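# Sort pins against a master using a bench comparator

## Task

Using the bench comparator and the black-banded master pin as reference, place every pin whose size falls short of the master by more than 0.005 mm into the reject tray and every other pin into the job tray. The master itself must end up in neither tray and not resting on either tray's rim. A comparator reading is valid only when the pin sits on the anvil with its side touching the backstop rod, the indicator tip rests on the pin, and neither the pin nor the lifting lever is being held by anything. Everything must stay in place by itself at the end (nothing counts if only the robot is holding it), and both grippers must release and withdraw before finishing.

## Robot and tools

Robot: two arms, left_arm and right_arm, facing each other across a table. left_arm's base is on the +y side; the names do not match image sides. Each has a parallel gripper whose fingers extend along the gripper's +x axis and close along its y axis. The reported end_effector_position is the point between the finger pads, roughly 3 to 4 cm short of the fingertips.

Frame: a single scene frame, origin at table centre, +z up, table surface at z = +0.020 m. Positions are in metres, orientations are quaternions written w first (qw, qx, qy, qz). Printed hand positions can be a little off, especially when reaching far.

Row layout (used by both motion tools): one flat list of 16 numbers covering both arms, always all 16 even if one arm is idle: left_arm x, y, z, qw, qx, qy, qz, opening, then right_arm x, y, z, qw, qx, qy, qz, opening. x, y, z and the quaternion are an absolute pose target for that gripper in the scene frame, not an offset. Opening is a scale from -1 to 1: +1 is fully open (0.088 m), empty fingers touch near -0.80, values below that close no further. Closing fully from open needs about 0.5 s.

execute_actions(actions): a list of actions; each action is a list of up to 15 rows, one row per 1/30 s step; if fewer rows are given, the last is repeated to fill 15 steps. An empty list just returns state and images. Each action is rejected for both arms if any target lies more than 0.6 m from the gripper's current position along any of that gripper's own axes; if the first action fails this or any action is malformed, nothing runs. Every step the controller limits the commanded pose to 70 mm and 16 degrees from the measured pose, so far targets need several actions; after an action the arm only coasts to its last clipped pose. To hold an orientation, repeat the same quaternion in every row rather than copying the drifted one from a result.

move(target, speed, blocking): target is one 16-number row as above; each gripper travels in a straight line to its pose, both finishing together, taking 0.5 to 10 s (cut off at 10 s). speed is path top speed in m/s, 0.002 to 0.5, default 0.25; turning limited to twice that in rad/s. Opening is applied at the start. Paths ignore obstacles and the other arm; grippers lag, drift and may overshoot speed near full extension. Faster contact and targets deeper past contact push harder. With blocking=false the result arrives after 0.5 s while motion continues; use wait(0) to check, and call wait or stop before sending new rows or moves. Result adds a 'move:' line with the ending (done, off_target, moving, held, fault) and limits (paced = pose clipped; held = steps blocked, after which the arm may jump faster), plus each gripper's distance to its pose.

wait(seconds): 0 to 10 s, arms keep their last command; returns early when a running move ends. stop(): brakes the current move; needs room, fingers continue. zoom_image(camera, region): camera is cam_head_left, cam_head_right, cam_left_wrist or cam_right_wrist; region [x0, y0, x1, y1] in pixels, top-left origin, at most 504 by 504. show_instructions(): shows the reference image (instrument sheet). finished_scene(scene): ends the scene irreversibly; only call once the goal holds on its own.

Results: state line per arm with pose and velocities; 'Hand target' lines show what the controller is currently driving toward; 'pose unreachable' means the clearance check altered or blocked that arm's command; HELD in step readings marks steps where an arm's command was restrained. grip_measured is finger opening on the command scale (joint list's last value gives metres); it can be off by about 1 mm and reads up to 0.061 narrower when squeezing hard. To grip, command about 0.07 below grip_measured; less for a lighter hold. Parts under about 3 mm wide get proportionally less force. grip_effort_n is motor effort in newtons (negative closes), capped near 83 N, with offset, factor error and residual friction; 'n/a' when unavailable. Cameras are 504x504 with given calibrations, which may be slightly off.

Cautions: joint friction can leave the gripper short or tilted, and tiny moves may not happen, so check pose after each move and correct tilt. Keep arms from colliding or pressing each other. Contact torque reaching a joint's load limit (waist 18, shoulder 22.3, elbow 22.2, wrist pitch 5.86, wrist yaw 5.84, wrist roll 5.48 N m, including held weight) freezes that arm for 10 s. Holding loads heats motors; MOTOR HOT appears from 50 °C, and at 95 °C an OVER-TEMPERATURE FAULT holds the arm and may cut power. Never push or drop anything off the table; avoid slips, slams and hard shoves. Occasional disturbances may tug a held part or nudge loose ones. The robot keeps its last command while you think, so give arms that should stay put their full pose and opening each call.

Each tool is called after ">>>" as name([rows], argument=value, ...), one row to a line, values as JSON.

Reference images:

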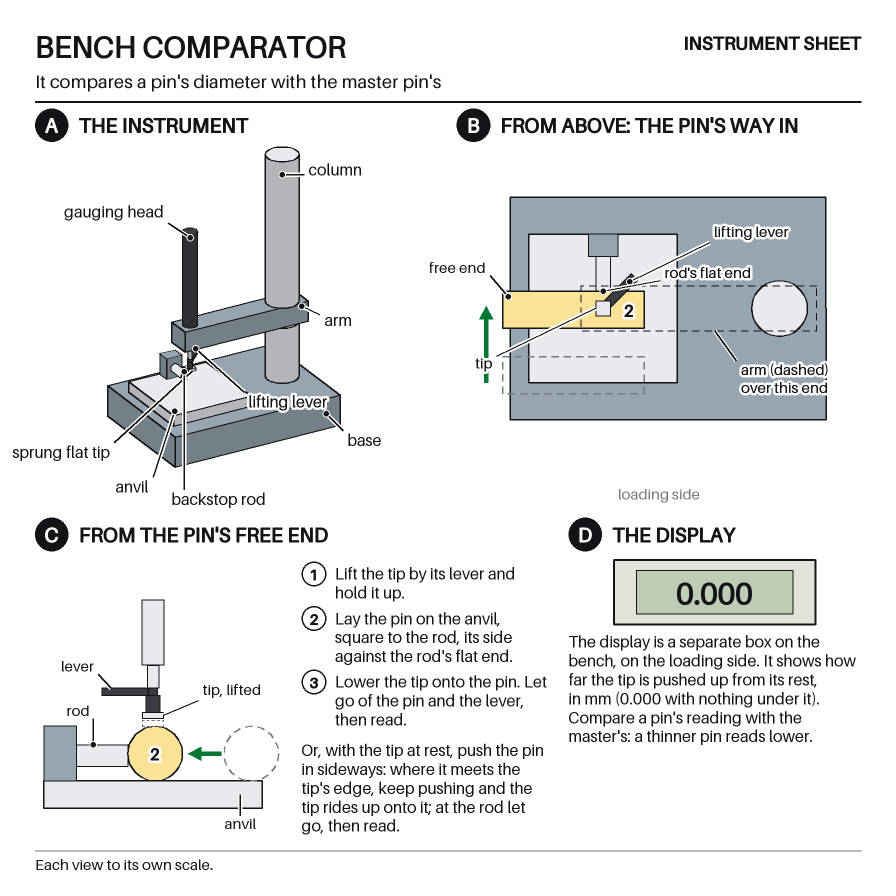

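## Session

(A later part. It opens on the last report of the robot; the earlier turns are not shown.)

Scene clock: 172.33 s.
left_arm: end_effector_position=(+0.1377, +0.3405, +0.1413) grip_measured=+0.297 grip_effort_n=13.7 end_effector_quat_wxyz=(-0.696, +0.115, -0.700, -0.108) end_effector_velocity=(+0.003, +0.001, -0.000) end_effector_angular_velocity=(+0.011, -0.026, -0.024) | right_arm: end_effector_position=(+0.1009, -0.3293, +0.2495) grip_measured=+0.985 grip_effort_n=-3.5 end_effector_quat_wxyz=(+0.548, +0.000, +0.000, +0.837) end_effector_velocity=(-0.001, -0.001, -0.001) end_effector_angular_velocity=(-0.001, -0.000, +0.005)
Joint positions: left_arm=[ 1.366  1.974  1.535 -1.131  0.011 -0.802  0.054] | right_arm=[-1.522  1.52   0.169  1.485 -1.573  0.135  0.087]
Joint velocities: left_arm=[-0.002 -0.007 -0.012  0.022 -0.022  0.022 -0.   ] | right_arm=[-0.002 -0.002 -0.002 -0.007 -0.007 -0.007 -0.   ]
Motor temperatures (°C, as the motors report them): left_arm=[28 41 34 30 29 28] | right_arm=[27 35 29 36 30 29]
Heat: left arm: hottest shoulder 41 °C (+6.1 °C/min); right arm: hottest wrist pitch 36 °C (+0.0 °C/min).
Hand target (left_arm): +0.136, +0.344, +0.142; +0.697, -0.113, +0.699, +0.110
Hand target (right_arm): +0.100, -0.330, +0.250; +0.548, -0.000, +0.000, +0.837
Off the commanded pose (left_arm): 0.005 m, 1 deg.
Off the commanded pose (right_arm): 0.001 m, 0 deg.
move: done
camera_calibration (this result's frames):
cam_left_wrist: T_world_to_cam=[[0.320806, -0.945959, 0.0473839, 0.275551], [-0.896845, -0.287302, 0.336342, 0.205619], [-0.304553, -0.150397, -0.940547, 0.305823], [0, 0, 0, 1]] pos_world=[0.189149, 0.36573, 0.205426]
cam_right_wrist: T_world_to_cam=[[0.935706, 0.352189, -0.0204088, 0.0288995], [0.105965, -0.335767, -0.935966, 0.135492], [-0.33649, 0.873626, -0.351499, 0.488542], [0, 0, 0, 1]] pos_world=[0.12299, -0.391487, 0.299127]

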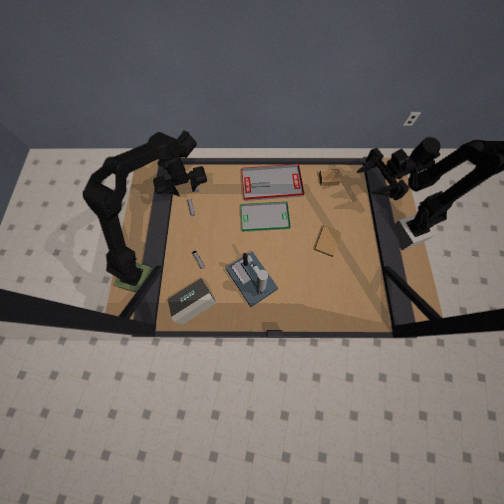

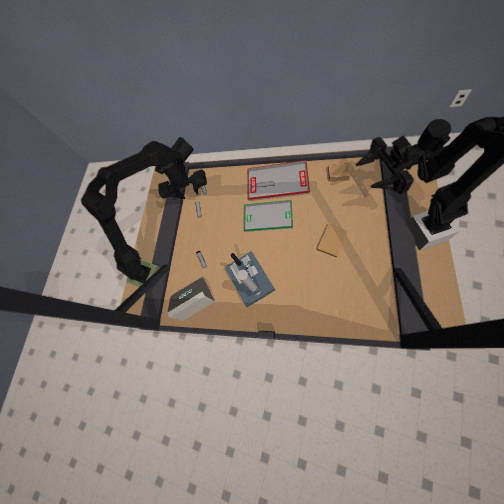

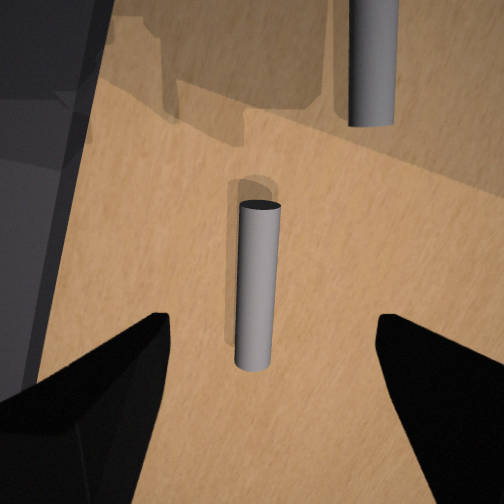

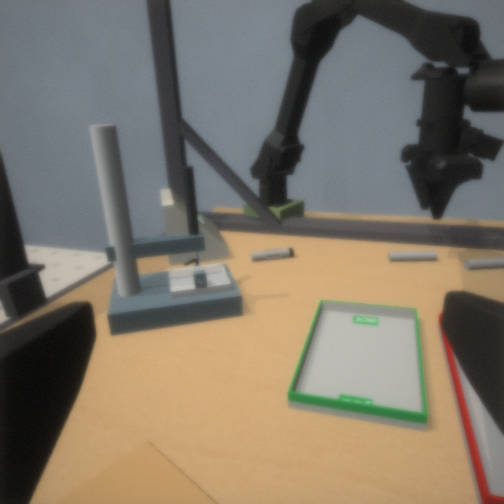

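>>> move(target=[0.139,0.345,0.05,0.6984,-0.1106,0.6984,0.1106,0.3, 0.1,-0.33,0.25,0.548,0,0,0.837,1], speed=0.1)

>>> move(target=[0.139,0.345,0.05,0.6984,-0.1106,0.6984,0.1106,-0.6, 0.1,-0.33,0.25,0.548,0,0,0.837,1], speed=0.1)

>>> move(target=[0.12,0.33,0.14,0.6984,-0.1106,0.6984,0.1106,-0.6, 0.1,-0.33,0.25,0.548,0,0,0.837,1], speed=0.15)

>>> move(target=[-0.129,0.152,0.125,0.678,-0.2008,0.678,0.2008,-0.6, 0.1,-0.33,0.25,0.548,0,0,0.837,1], speed=0.3)

>>> move(target=[-0.129,0.152,0.093,0.678,-0.2008,0.678,0.2008,-0.6, 0.1,-0.33,0.25,0.548,0,0,0.837,1], speed=0.05)

>>> move(target=[-0.110,0.121,0.096,0.678,-0.2008,0.678,0.2008,-0.6, 0.1,-0.33,0.25,0.548,0,0,0.837,1], speed=0.03)

>>> move(target=[-0.115,0.126,0.101,0.678,-0.2008,0.678,0.2008,0.0, 0.1,-0.33,0.25,0.548,0,0,0.837,1], speed=0.03)

>>> move(target=[-0.115,0.1265,0.17,0.678,-0.2008,0.678,0.2008,0.0, 0.1,-0.33,0.25,0.548,0,0,0.837,1], speed=0.1)

>>> move(target=[-0.27,0.32,0.2,0.678,-0.2008,0.678,0.2008,0.0, 0.1,-0.33,0.25,0.548,0,0,0.837,1], speed=0.3)

>>> move(target=[-0.115,0.127,0.16,0.678,-0.2008,0.678,0.2008,0.0, 0.1,-0.33,0.25,0.548,0,0,0.837,1], speed=0.3)

>>> move(target=[-0.116,0.129,0.094,0.678,-0.2008,0.678,0.2008,0.0, 0.1,-0.33,0.25,0.548,0,0,0.837,1], speed=0.08)

>>> move(target=[-0.116,0.129,0.096,0.678,-0.2008,0.678,0.2008,-0.6, 0.1,-0.33,0.25,0.548,0,0,0.837,1], speed=0.08)

>>> move(target=[-0.134,0.156,0.1,0.678,-0.2008,0.678,0.2008,-0.6, 0.1,-0.33,0.25,0.548,0,0,0.837,1], speed=0.05)

>>> move(target=[-0.12,0.17,0.15,0.678,-0.2008,0.678,0.2008,-0.6, 0.1,-0.33,0.25,0.548,0,0,0.837,1], speed=0.15)

Scene clock: 186.40 s.
left_arm: end_effector_position=(+0.1427, +0.3411, +0.0601) grip_measured=+0.297 grip_effort_n=13.7 end_effector_quat_wxyz=(-0.705, +0.118, -0.691, -0.103) end_effector_velocity=(-0.005, +0.005, -0.001) end_effector_angular_velocity=(+0.032, +0.014, +0.005) | right_arm: end_effector_position=(+0.1009, -0.3293, +0.2495) grip_measured=+0.985 grip_effort_n=-3.0 end_effector_quat_wxyz=(+0.548, +0.000, +0.000, +0.837) end_effector_velocity=(-0.001, -0.001, -0.001) end_effector_angular_velocity=(+0.005, -0.014, +0.005)
Joint positions: left_arm=[ 1.371  2.073  1.338 -0.808  0.005 -0.795  0.054] | right_arm=[-1.522  1.52   0.169  1.485 -1.573  0.135  0.087]
Joint velocities: left_arm=[-0.002 -0.002 -0.007 -0.022 -0.022 -0.007 -0.   ] | right_arm=[-0.002 -0.002 -0.002 -0.007 -0.007 -0.022 -0.   ]
Motor temperatures (°C, as the motors report them): left_arm=[28 41 33 30 29 28] | right_arm=[27 34 29 35 30 29]
Heat: left arm: hottest shoulder 41 °C (+5.1 °C/min); right arm: hottest wrist pitch 35 °C (-1.0 °C/min).
Hand target (left_arm): +0.138, +0.345, +0.050; +0.698, -0.111, +0.698, +0.111
Hand target (right_arm): +0.100, -0.330, +0.250; +0.548, -0.000, +0.000, +0.837
Off the commanded pose (left_arm): 0.011 m, 2 deg.
Off the commanded pose (right_arm): 0.001 m, 0 deg.
move: off_target (left_arm)
camera_calibration (this result's frames):
cam_left_wrist: T_world_to_cam=[[0.31688, -0.946391, 0.0627018, 0.278094], [-0.906337, -0.282658, 0.314098, 0.238601], [-0.279537, -0.15636, -0.947318, 0.229985], [0, 0, 0, 1]] pos_world=[0.19242, 0.366589, 0.125487]
cam_right_wrist: T_world_to_cam=[[0.935706, 0.352189, -0.0204088, 0.0288995], [0.105965, -0.335767, -0.935966, 0.135492], [-0.33649, 0.873626, -0.351499, 0.488542], [0, 0, 0, 1]] pos_world=[0.12299, -0.391487, 0.299127]

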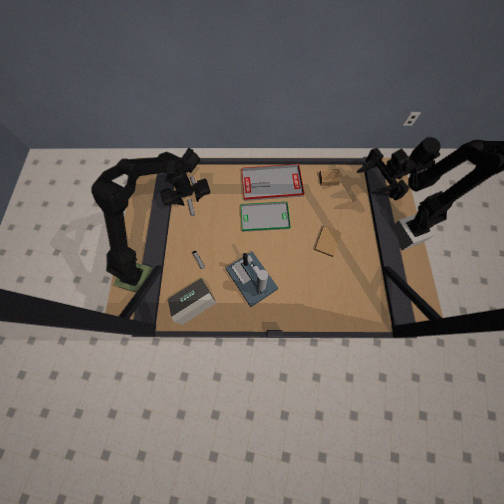

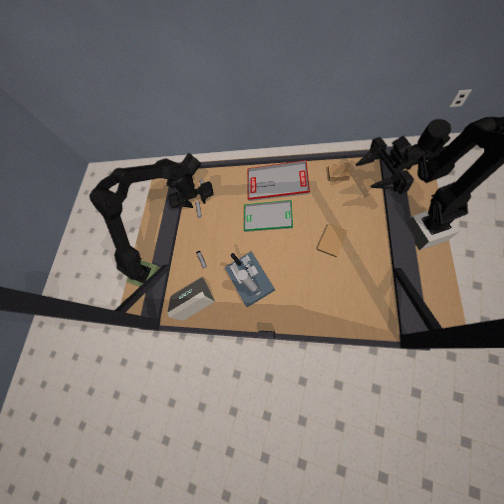

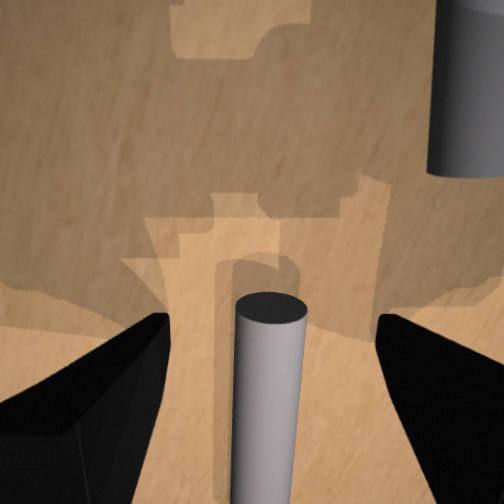

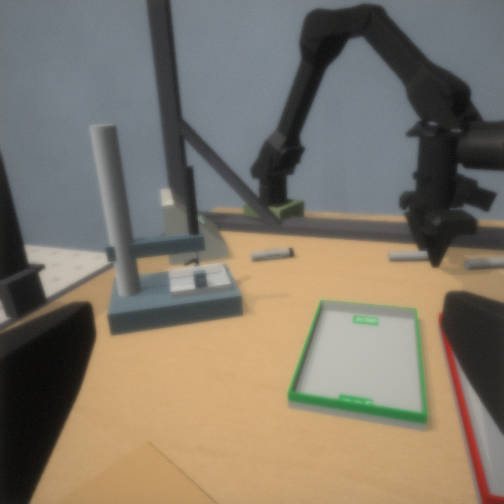

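Scene clock: 187.10 s.
left_arm: end_effector_position=(+0.1432, +0.3428, +0.0601) grip_measured=-0.517 grip_effort_n=-83.5 end_effector_quat_wxyz=(-0.706, +0.117, -0.691, -0.106) end_effector_velocity=(+0.001, -0.000, +0.000) end_effector_angular_velocity=(+0.003, -0.010, +0.005) | right_arm: end_effector_position=(+0.1009, -0.3293, +0.2495) grip_measured=+0.985 grip_effort_n=-3.0 end_effector_quat_wxyz=(+0.548, +0.000, +0.000, +0.837) end_effector_velocity=(+0.003, -0.000, +0.000) end_effector_angular_velocity=(+0.003, -0.004, -0.015)
Joint positions: left_arm=[ 1.373  2.073  1.338 -0.81  -0.    -0.795  0.014] | right_arm=[-1.522  1.52   0.169  1.485 -1.573  0.135  0.087]
Joint velocities: left_arm=[-0.002 -0.002 -0.002  0.007 -0.007 -0.007 -0.   ] | right_arm=[-0.007 -0.002  0.002 -0.007  0.007 -0.007 -0.   ]
Motor temperatures (°C, as the motors report them): left_arm=[28 41 33 30 29 28] | right_arm=[27 34 29 35 30 29]
Heat: left arm: hottest shoulder 41 °C (+5.0 °C/min); right arm: hottest wrist pitch 35 °C (-1.0 °C/min).
Hand target (left_arm): +0.139, +0.345, +0.050; +0.698, -0.111, +0.698, +0.110
Hand target (right_arm): +0.100, -0.330, +0.250; +0.548, -0.000, +0.000, +0.837
Off the commanded pose (left_arm): 0.011 m, 2 deg.
Off the commanded pose (right_arm): 0.001 m, 0 deg.
move: off_target (left_arm)
camera_calibration (this result's frames):
cam_left_wrist: T_world_to_cam=[[0.319476, -0.945807, 0.0581717, 0.279245], [-0.905831, -0.286796, 0.311799, 0.241034], [-0.278219, -0.152306, -0.948366, 0.228869], [0, 0, 0, 1]] pos_world=[0.192799, 0.368098, 0.125653]
cam_right_wrist: T_world_to_cam=[[0.935706, 0.352189, -0.0204088, 0.0288995], [0.105965, -0.335767, -0.935966, 0.135492], [-0.33649, 0.873626, -0.351499, 0.488542], [0, 0, 0, 1]] pos_world=[0.12299, -0.391487, 0.299127]

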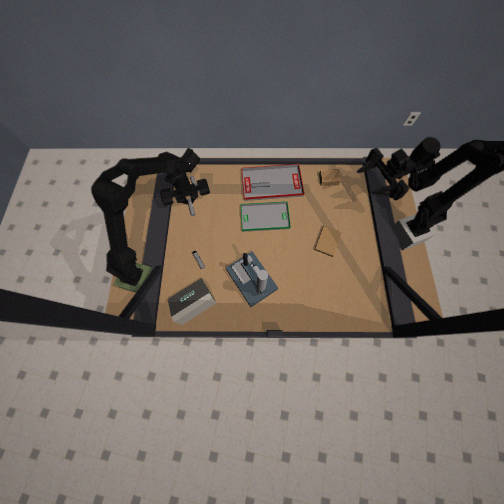

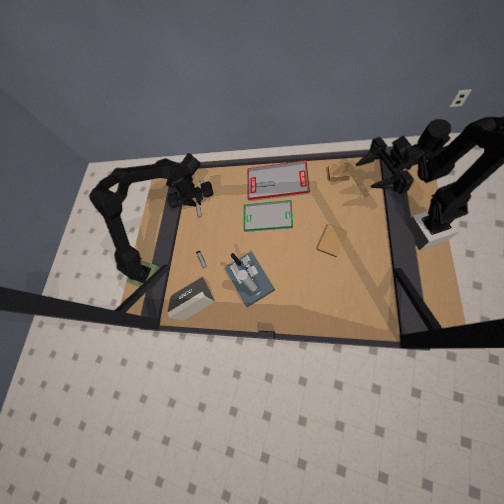

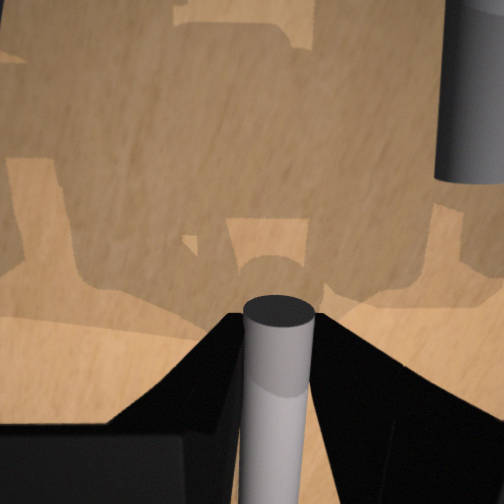

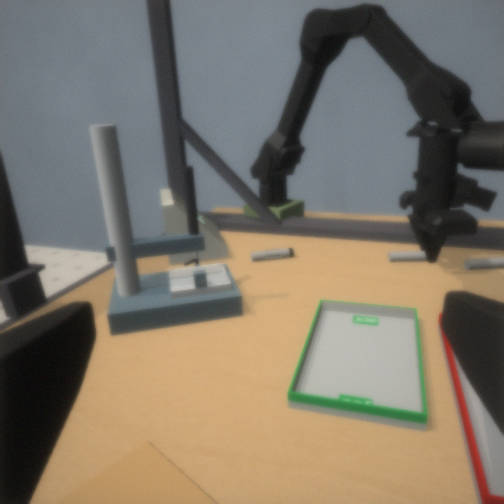

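Scene clock: 188.17 s.
left_arm: end_effector_position=(+0.1183, +0.3326, +0.1325) grip_measured=-0.517 grip_effort_n=-83.5 end_effector_quat_wxyz=(-0.692, +0.106, -0.704, -0.116) end_effector_velocity=(+0.000, +0.003, +0.004) end_effector_angular_velocity=(+0.036, -0.013, +0.014) | right_arm: end_effector_position=(+0.1009, -0.3293, +0.2495) grip_measured=+0.985 grip_effort_n=-3.5 end_effector_quat_wxyz=(+0.548, +0.000, +0.000, +0.837) end_effector_velocity=(+0.001, -0.000, +0.001) end_effector_angular_velocity=(+0.001, +0.000, -0.010)
Joint positions: left_arm=[ 1.316  1.951  1.467 -1.108 -0.    -0.85   0.014] | right_arm=[-1.522  1.52   0.169  1.485 -1.573  0.135  0.087]
Joint velocities: left_arm=[-0.007 -0.002  0.012 -0.022 -0.037 -0.022 -0.   ] | right_arm=[-0.002 -0.002 -0.002  0.007  0.007  0.007  0.   ]
Motor temperatures (°C, as the motors report them): left_arm=[28 41 33 30 29 28] | right_arm=[27 34 29 35 30 29]
Heat: left arm: hottest shoulder 41 °C (+6.1 °C/min); right arm: hottest wrist pitch 35 °C (-1.0 °C/min).
Hand target (left_arm): +0.120, +0.330, +0.140; +0.698, -0.110, +0.698, +0.111
Hand target (right_arm): +0.100, -0.330, +0.250; +0.548, -0.000, +0.000, +0.837
Off the commanded pose (left_arm): 0.008 m, 1 deg.
Off the commanded pose (right_arm): 0.001 m, 0 deg.
move: done
camera_calibration (this result's frames):
cam_left_wrist: T_world_to_cam=[[0.319749, -0.947229, 0.0227581, 0.278473], [-0.892501, -0.293037, 0.342886, 0.189407], [-0.318123, -0.129949, -0.939101, 0.285132], [0, 0, 0, 1]] pos_world=[0.170712, 0.356333, 0.196485]
cam_right_wrist: T_world_to_cam=[[0.935706, 0.352189, -0.0204088, 0.0288995], [0.105965, -0.335767, -0.935966, 0.135492], [-0.33649, 0.873626, -0.351499, 0.488542], [0, 0, 0, 1]] pos_world=[0.12299, -0.391487, 0.299127]

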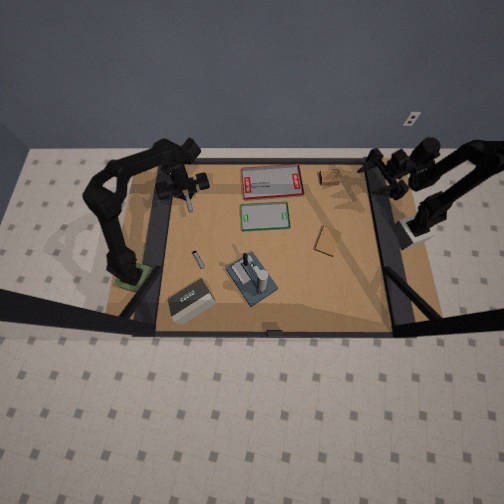

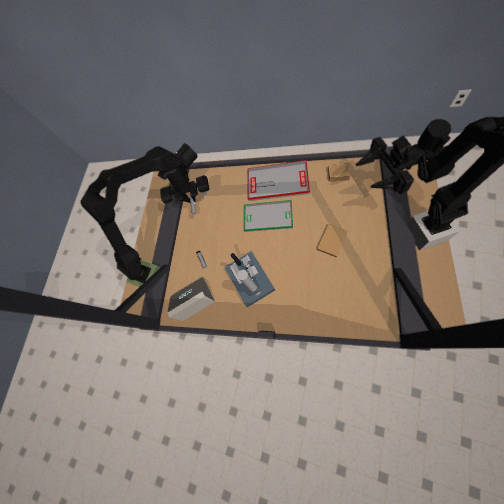

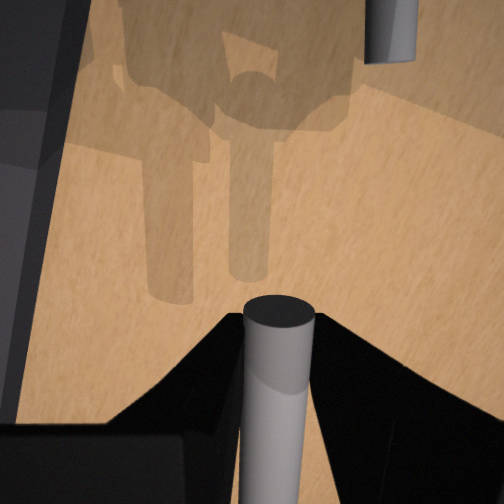

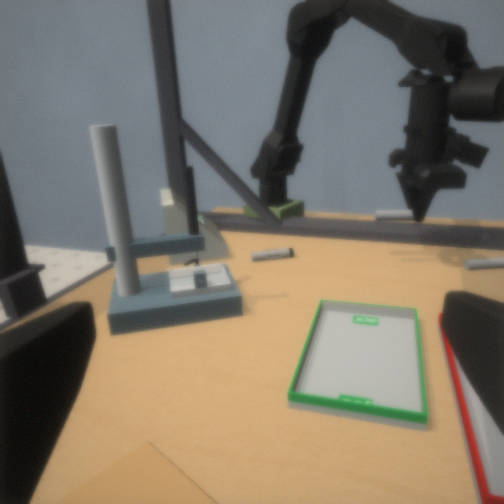

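Scene clock: 189.80 s.
left_arm: end_effector_position=(-0.1256, +0.1551, +0.1249) grip_measured=-0.517 grip_effort_n=-83.5 end_effector_quat_wxyz=(-0.680, +0.198, -0.676, -0.204) end_effector_velocity=(-0.005, -0.002, -0.001) end_effector_angular_velocity=(+0.008, -0.006, +0.019) | right_arm: end_effector_position=(+0.1009, -0.3293, +0.2495) grip_measured=+0.985 grip_effort_n=-3.0 end_effector_quat_wxyz=(+0.548, +0.000, +0.000, +0.837) end_effector_velocity=(+0.001, +0.000, -0.001) end_effector_angular_velocity=(-0.001, +0.005, -0.010)
Joint positions: left_arm=[ 0.455  1.978  1.473 -1.076 -0.005 -1.973  0.014] | right_arm=[-1.522  1.52   0.169  1.485 -1.573  0.135  0.087]
Joint velocities: left_arm=[-0.017  0.012  0.012 -0.007 -0.007 -0.037  0.   ] | right_arm=[-0.002  0.002 -0.002 -0.007  0.007 -0.007 -0.   ]
Motor temperatures (°C, as the motors report them): left_arm=[28 41 33 30 29 28] | right_arm=[27 34 29 35 30 29]
Heat: left arm: hottest shoulder 41 °C (+5.0 °C/min); right arm: hottest wrist pitch 35 °C (-1.0 °C/min).
Hand target (left_arm): -0.126, +0.152, +0.125; +0.682, -0.198, +0.674, +0.203
Hand target (right_arm): +0.100, -0.330, +0.250; +0.548, -0.000, +0.000, +0.837
Off the commanded pose (left_arm): 0.005 m, 1 deg.
Off the commanded pose (right_arm): 0.001 m, 0 deg.
move: done
camera_calibration (this result's frames):
cam_left_wrist: T_world_to_cam=[[0.552827, -0.832668, 0.0323311, 0.198856], [-0.794555, -0.515036, 0.321588, -0.0282954], [-0.251125, -0.203472, -0.946327, 0.198014], [0, 0, 0, 1]] pos_world=[-0.0826887, 0.191298, 0.190057]
cam_right_wrist: T_world_to_cam=[[0.935706, 0.352189, -0.0204088, 0.0288995], [0.105965, -0.335767, -0.935966, 0.135492], [-0.33649, 0.873626, -0.351499, 0.488542], [0, 0, 0, 1]] pos_world=[0.12299, -0.391487, 0.299127]

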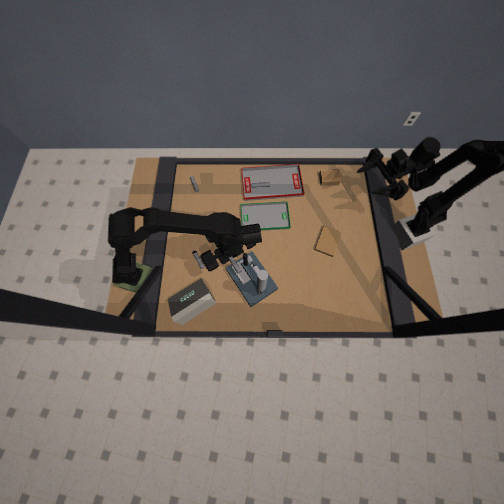

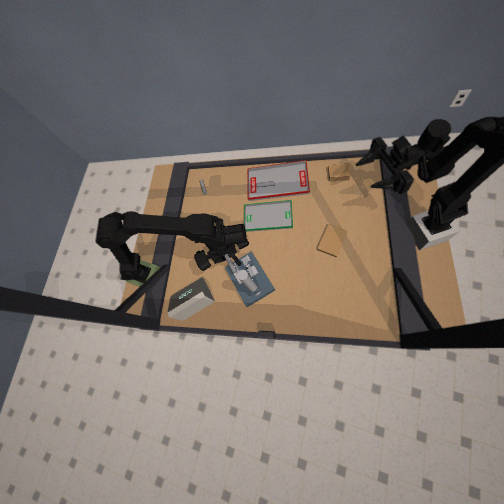

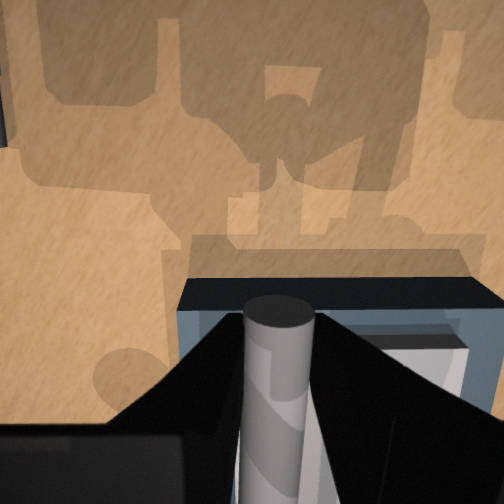

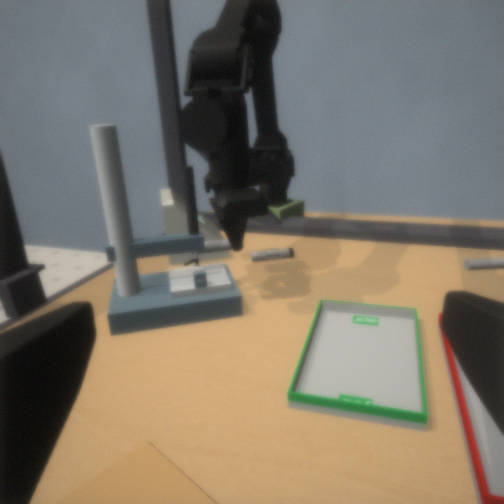

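Scene clock: 190.73 s.
left_arm: end_effector_position=(-0.1267, +0.1494, +0.1004) grip_measured=-0.517 grip_effort_n=-83.5 end_effector_quat_wxyz=(-0.679, +0.207, -0.677, -0.195) end_effector_velocity=(-0.004, +0.001, -0.002) end_effector_angular_velocity=(+0.001, +0.008, -0.000) | right_arm: end_effector_position=(+0.1009, -0.3293, +0.2495) grip_measured=+0.985 grip_effort_n=-3.5 end_effector_quat_wxyz=(+0.548, +0.000, +0.000, +0.837) end_effector_velocity=(-0.001, -0.002, -0.002) end_effector_angular_velocity=(-0.005, +0.009, -0.000)
Joint positions: left_arm=[ 0.45   2.004  1.409 -0.958 -0.005 -1.978  0.014] | right_arm=[-1.522  1.52   0.169  1.485 -1.573  0.135  0.087]
Joint velocities: left_arm=[-0.007 -0.002 -0.012  0.007  0.007 -0.007 -0.   ] | right_arm=[-0.007  0.002 -0.007 -0.007 -0.007 -0.007 -0.   ]
Motor temperatures (°C, as the motors report them): left_arm=[28 41 33 30 29 28] | right_arm=[27 34 29 35 30 29]
Heat: left arm: hottest shoulder 41 °C (+5.0 °C/min); right arm: hottest wrist pitch 35 °C (-1.0 °C/min).
Hand target (left_arm): -0.129, +0.152, +0.093; +0.678, -0.201, +0.678, +0.201
Hand target (right_arm): +0.100, -0.330, +0.250; +0.548, -0.000, +0.000, +0.837
Off the commanded pose (left_arm): 0.008 m, 1 deg.
Off the commanded pose (right_arm): 0.001 m, 0 deg.
move: done
camera_calibration (this result's frames):
cam_left_wrist: T_world_to_cam=[[0.552317, -0.831663, 0.0573016, 0.192808], [-0.796153, -0.505857, 0.332038, -0.0268023], [-0.247157, -0.229011, -0.941524, 0.177221], [0, 0, 0, 1]] pos_world=[-0.0840286, 0.187379, 0.164709]
cam_right_wrist: T_world_to_cam=[[0.935706, 0.352189, -0.0204088, 0.0288995], [0.105965, -0.335767, -0.935966, 0.135492], [-0.33649, 0.873626, -0.351499, 0.488542], [0, 0, 0, 1]] pos_world=[0.12299, -0.391487, 0.299127]

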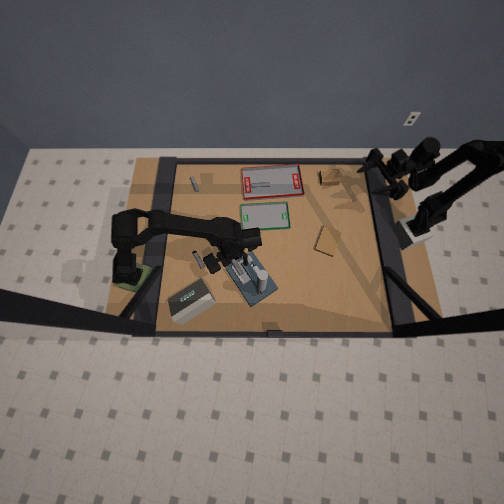

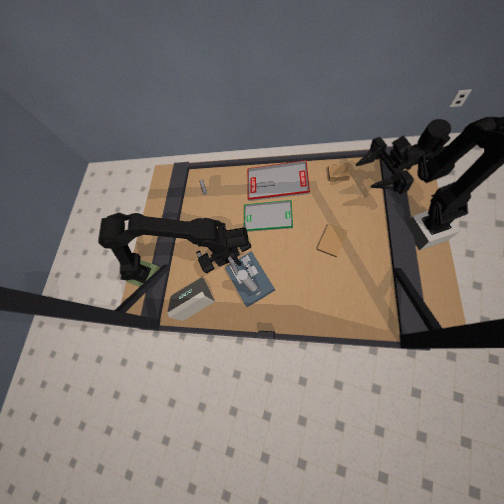

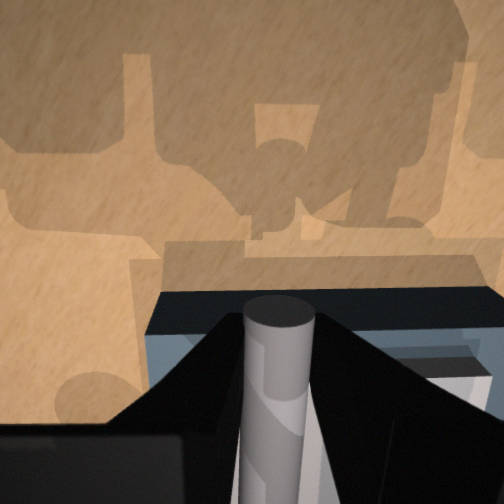

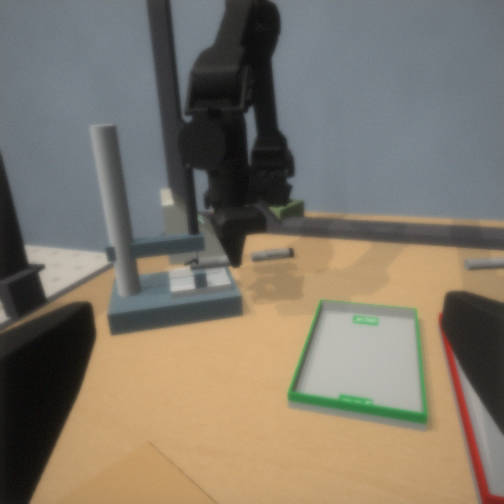

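Scene clock: 192.10 s.
left_arm: end_effector_position=(-0.1140, +0.1254, +0.1011) grip_measured=-0.517 grip_effort_n=-83.5 end_effector_quat_wxyz=(-0.679, +0.198, -0.679, -0.198) end_effector_velocity=(-0.003, +0.003, -0.000) end_effector_angular_velocity=(+0.030, +0.013, +0.005) | right_arm: end_effector_position=(+0.1009, -0.3293, +0.2495) grip_measured=+0.985 grip_effort_n=-3.5 end_effector_quat_wxyz=(+0.548, +0.000, +0.000, +0.837) end_effector_velocity=(+0.001, -0.000, -0.000) end_effector_angular_velocity=(+0.001, +0.000, -0.010)
Joint positions: left_arm=[ 0.472  2.111  1.575 -1.035 -0.    -1.948  0.014] | right_arm=[-1.522  1.52   0.169  1.485 -1.573  0.135  0.087]
Joint velocities: left_arm=[-0.002  0.012  0.017 -0.037  0.007 -0.007 -0.   ] | right_arm=[-0.002 -0.002 -0.002 -0.007  0.007 -0.007  0.   ]
Motor temperatures (°C, as the motors report them): left_arm=[28 41 33 30 29 28] | right_arm=[27 33 29 35 30 29]
Heat: left arm: hottest shoulder 41 °C (+5.0 °C/min); right arm: hottest wrist pitch 35 °C (-1.0 °C/min).
Hand target (left_arm): -0.110, +0.121, +0.096; +0.678, -0.201, +0.678, +0.201
Hand target (right_arm): +0.100, -0.330, +0.250; +0.548, -0.000, +0.000, +0.837
Off the commanded pose (left_arm): 0.008 m, 0 deg.
Off the commanded pose (right_arm): 0.001 m, 0 deg.
move: done
camera_calibration (this result's frames):
cam_left_wrist: T_world_to_cam=[[0.546262, -0.836679, 0.0395703, 0.167526], [-0.797707, -0.505247, 0.329226, -0.0290933], [-0.255464, -0.211409, -0.943422, 0.172613], [0, 0, 0, 1]] pos_world=[-0.0706244, 0.161958, 0.165797]
cam_right_wrist: T_world_to_cam=[[0.935706, 0.352189, -0.0204088, 0.0288995], [0.105965, -0.335767, -0.935966, 0.135492], [-0.33649, 0.873626, -0.351499, 0.488542], [0, 0, 0, 1]] pos_world=[0.12299, -0.391487, 0.299127]

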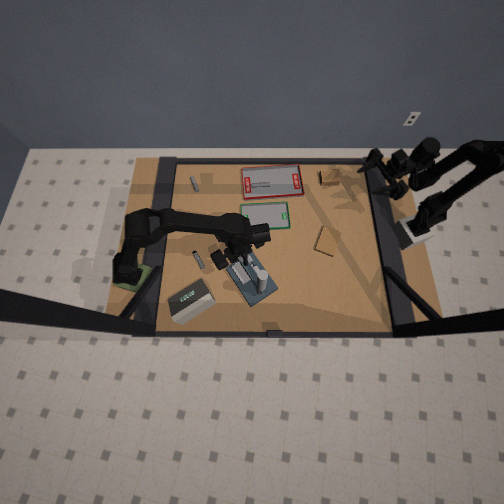

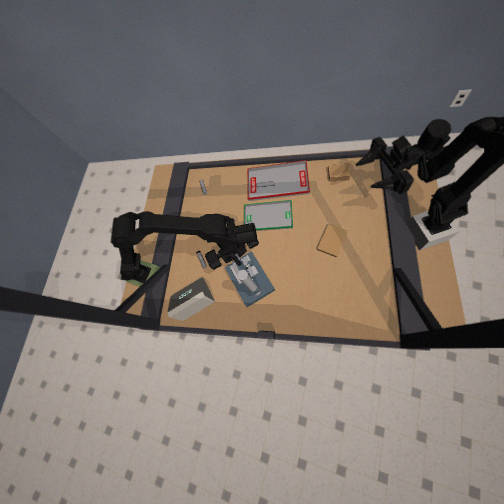

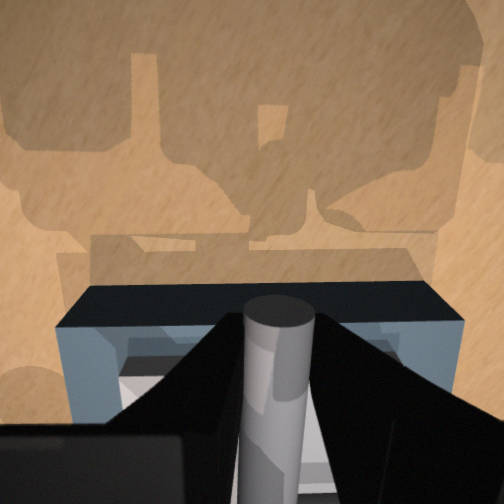

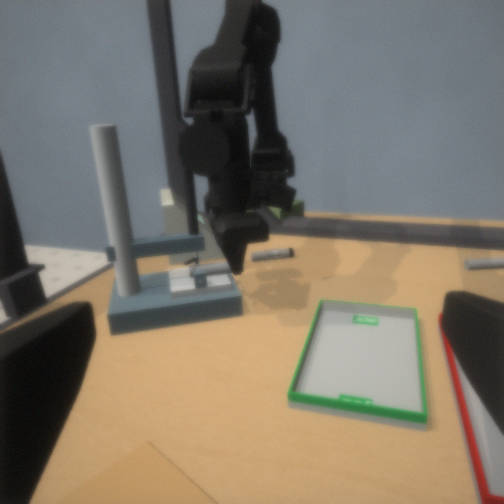

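Scene clock: 192.80 s.
left_arm: end_effector_position=(-0.1137, +0.1247, +0.1010) grip_measured=-0.005 grip_effort_n=14.2 end_effector_quat_wxyz=(-0.678, +0.202, -0.678, -0.200) end_effector_velocity=(+0.001, -0.003, +0.003) end_effector_angular_velocity=(-0.015, -0.010, +0.005) | right_arm: end_effector_position=(+0.1009, -0.3293, +0.2495) grip_measured=+0.985 grip_effort_n=-3.0 end_effector_quat_wxyz=(+0.548, +0.000, +0.000, +0.837) end_effector_velocity=(-0.000, -0.001, +0.001) end_effector_angular_velocity=(+0.003, -0.009, +0.005)
Joint positions: left_arm=[ 0.473  2.112  1.575 -1.031 -0.    -1.954  0.039] | right_arm=[-1.522  1.52   0.169  1.485 -1.573  0.135  0.087]
Joint velocities: left_arm=[-0.002 -0.007  0.002  0.007 -0.007 -0.007  0.   ] | right_arm=[-0.002 -0.007  0.002 -0.007 -0.007 -0.007 -0.   ]
Motor temperatures (°C, as the motors report them): left_arm=[28 41 33 30 29 28] | right_arm=[27 33 29 35 30 29]
Heat: left arm: hottest shoulder 41 °C (+5.0 °C/min); right arm: hottest wrist pitch 35 °C (-2.0 °C/min).
Hand target (left_arm): -0.115, +0.126, +0.101; +0.678, -0.201, +0.678, +0.201
Hand target (right_arm): +0.100, -0.330, +0.250; +0.548, -0.000, +0.000, +0.837
Off the commanded pose (left_arm): 0.002 m, 0 deg.
Off the commanded pose (right_arm): 0.001 m, 0 deg.
move: done
camera_calibration (this result's frames):
cam_left_wrist: T_world_to_cam=[[0.552288, -0.832575, 0.0423885, 0.166693], [-0.794216, -0.510026, 0.330293, -0.0282766], [-0.253375, -0.216083, -0.942926, 0.173178], [0, 0, 0, 1]] pos_world=[-0.0706412, 0.161783, 0.165568]
cam_right_wrist: T_world_to_cam=[[0.935706, 0.352189, -0.0204088, 0.0288995], [0.105965, -0.335767, -0.935966, 0.135492], [-0.33649, 0.873626, -0.351499, 0.488542], [0, 0, 0, 1]] pos_world=[0.12299, -0.391487, 0.299127]

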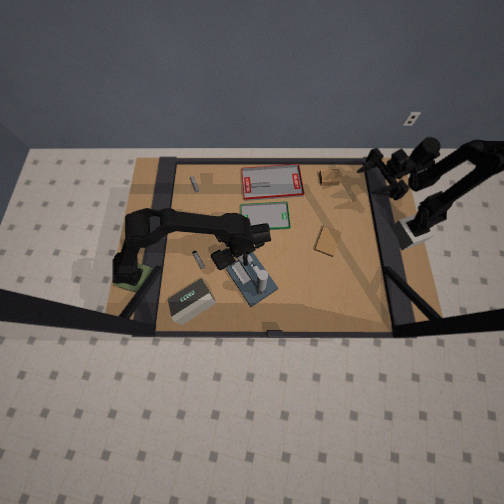

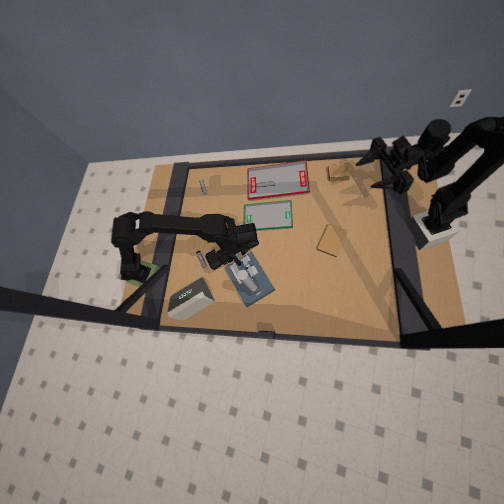

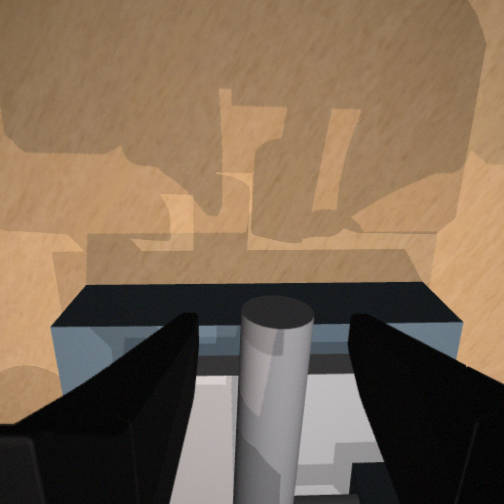

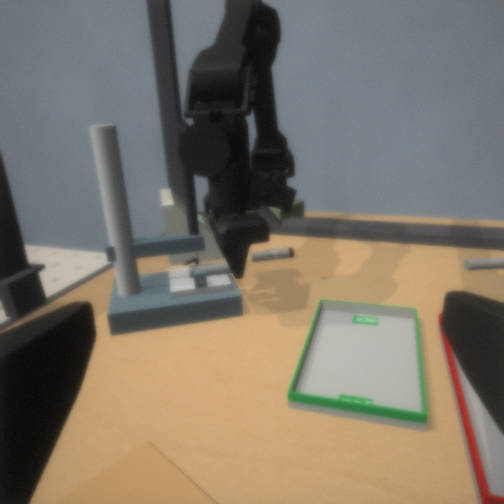

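Scene clock: 193.93 s.
left_arm: end_effector_position=(-0.1144, +0.1281, +0.1650) grip_measured=-0.003 grip_effort_n=14.2 end_effector_quat_wxyz=(-0.679, +0.196, -0.677, -0.205) end_effector_velocity=(-0.000, +0.001, +0.005) end_effector_angular_velocity=(+0.004, -0.007, +0.005) | right_arm: end_effector_position=(+0.1009, -0.3293, +0.2495) grip_measured=+0.985 grip_effort_n=-3.0 end_effector_quat_wxyz=(+0.548, +0.000, +0.000, +0.837) end_effector_velocity=(-0.001, -0.001, -0.001) end_effector_angular_velocity=(-0.003, +0.004, +0.005)
Joint positions: left_arm=[ 0.473  2.066  1.764 -1.282 -0.    -1.954  0.039] | right_arm=[-1.522  1.52   0.169  1.485 -1.573  0.135  0.087]
Joint velocities: left_arm=[-0.002 -0.002  0.017 -0.022 -0.007 -0.007 -0.   ] | right_arm=[-0.002  0.002 -0.002 -0.007 -0.007 -0.007 -0.   ]
Motor temperatures (°C, as the motors report them): left_arm=[28 41 33 29 29 28] | right_arm=[27 33 29 35 30 29]
Heat: left arm: hottest shoulder 41 °C (+5.0 °C/min); right arm: hottest wrist pitch 35 °C (-2.0 °C/min).
Hand target (left_arm): -0.115, +0.126, +0.170; +0.678, -0.201, +0.678, +0.201
Hand target (right_arm): +0.100, -0.330, +0.250; +0.548, -0.000, +0.000, +0.837
Off the commanded pose (left_arm): 0.005 m, 1 deg.
Off the commanded pose (right_arm): 0.001 m, 0 deg.
move: done
camera_calibration (this result's frames):
cam_left_wrist: T_world_to_cam=[[0.552395, -0.833125, 0.0276016, 0.169624], [-0.793216, -0.515177, 0.324656, -0.0465449], [-0.256259, -0.201232, -0.945429, 0.232308], [0, 0, 0, 1]] pos_world=[-0.0710887, 0.164087, 0.23006]
cam_right_wrist: T_world_to_cam=[[0.935706, 0.352189, -0.0204088, 0.0288995], [0.105965, -0.335767, -0.935966, 0.135492], [-0.33649, 0.873626, -0.351499, 0.488542], [0, 0, 0, 1]] pos_world=[0.12299, -0.391487, 0.299127]

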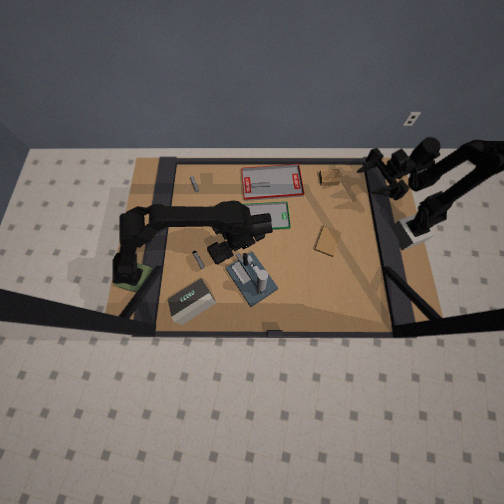

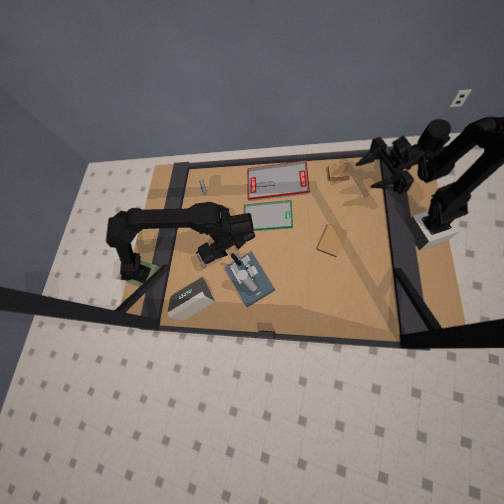

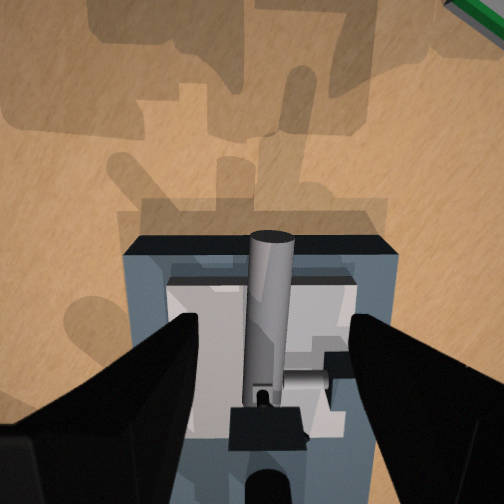

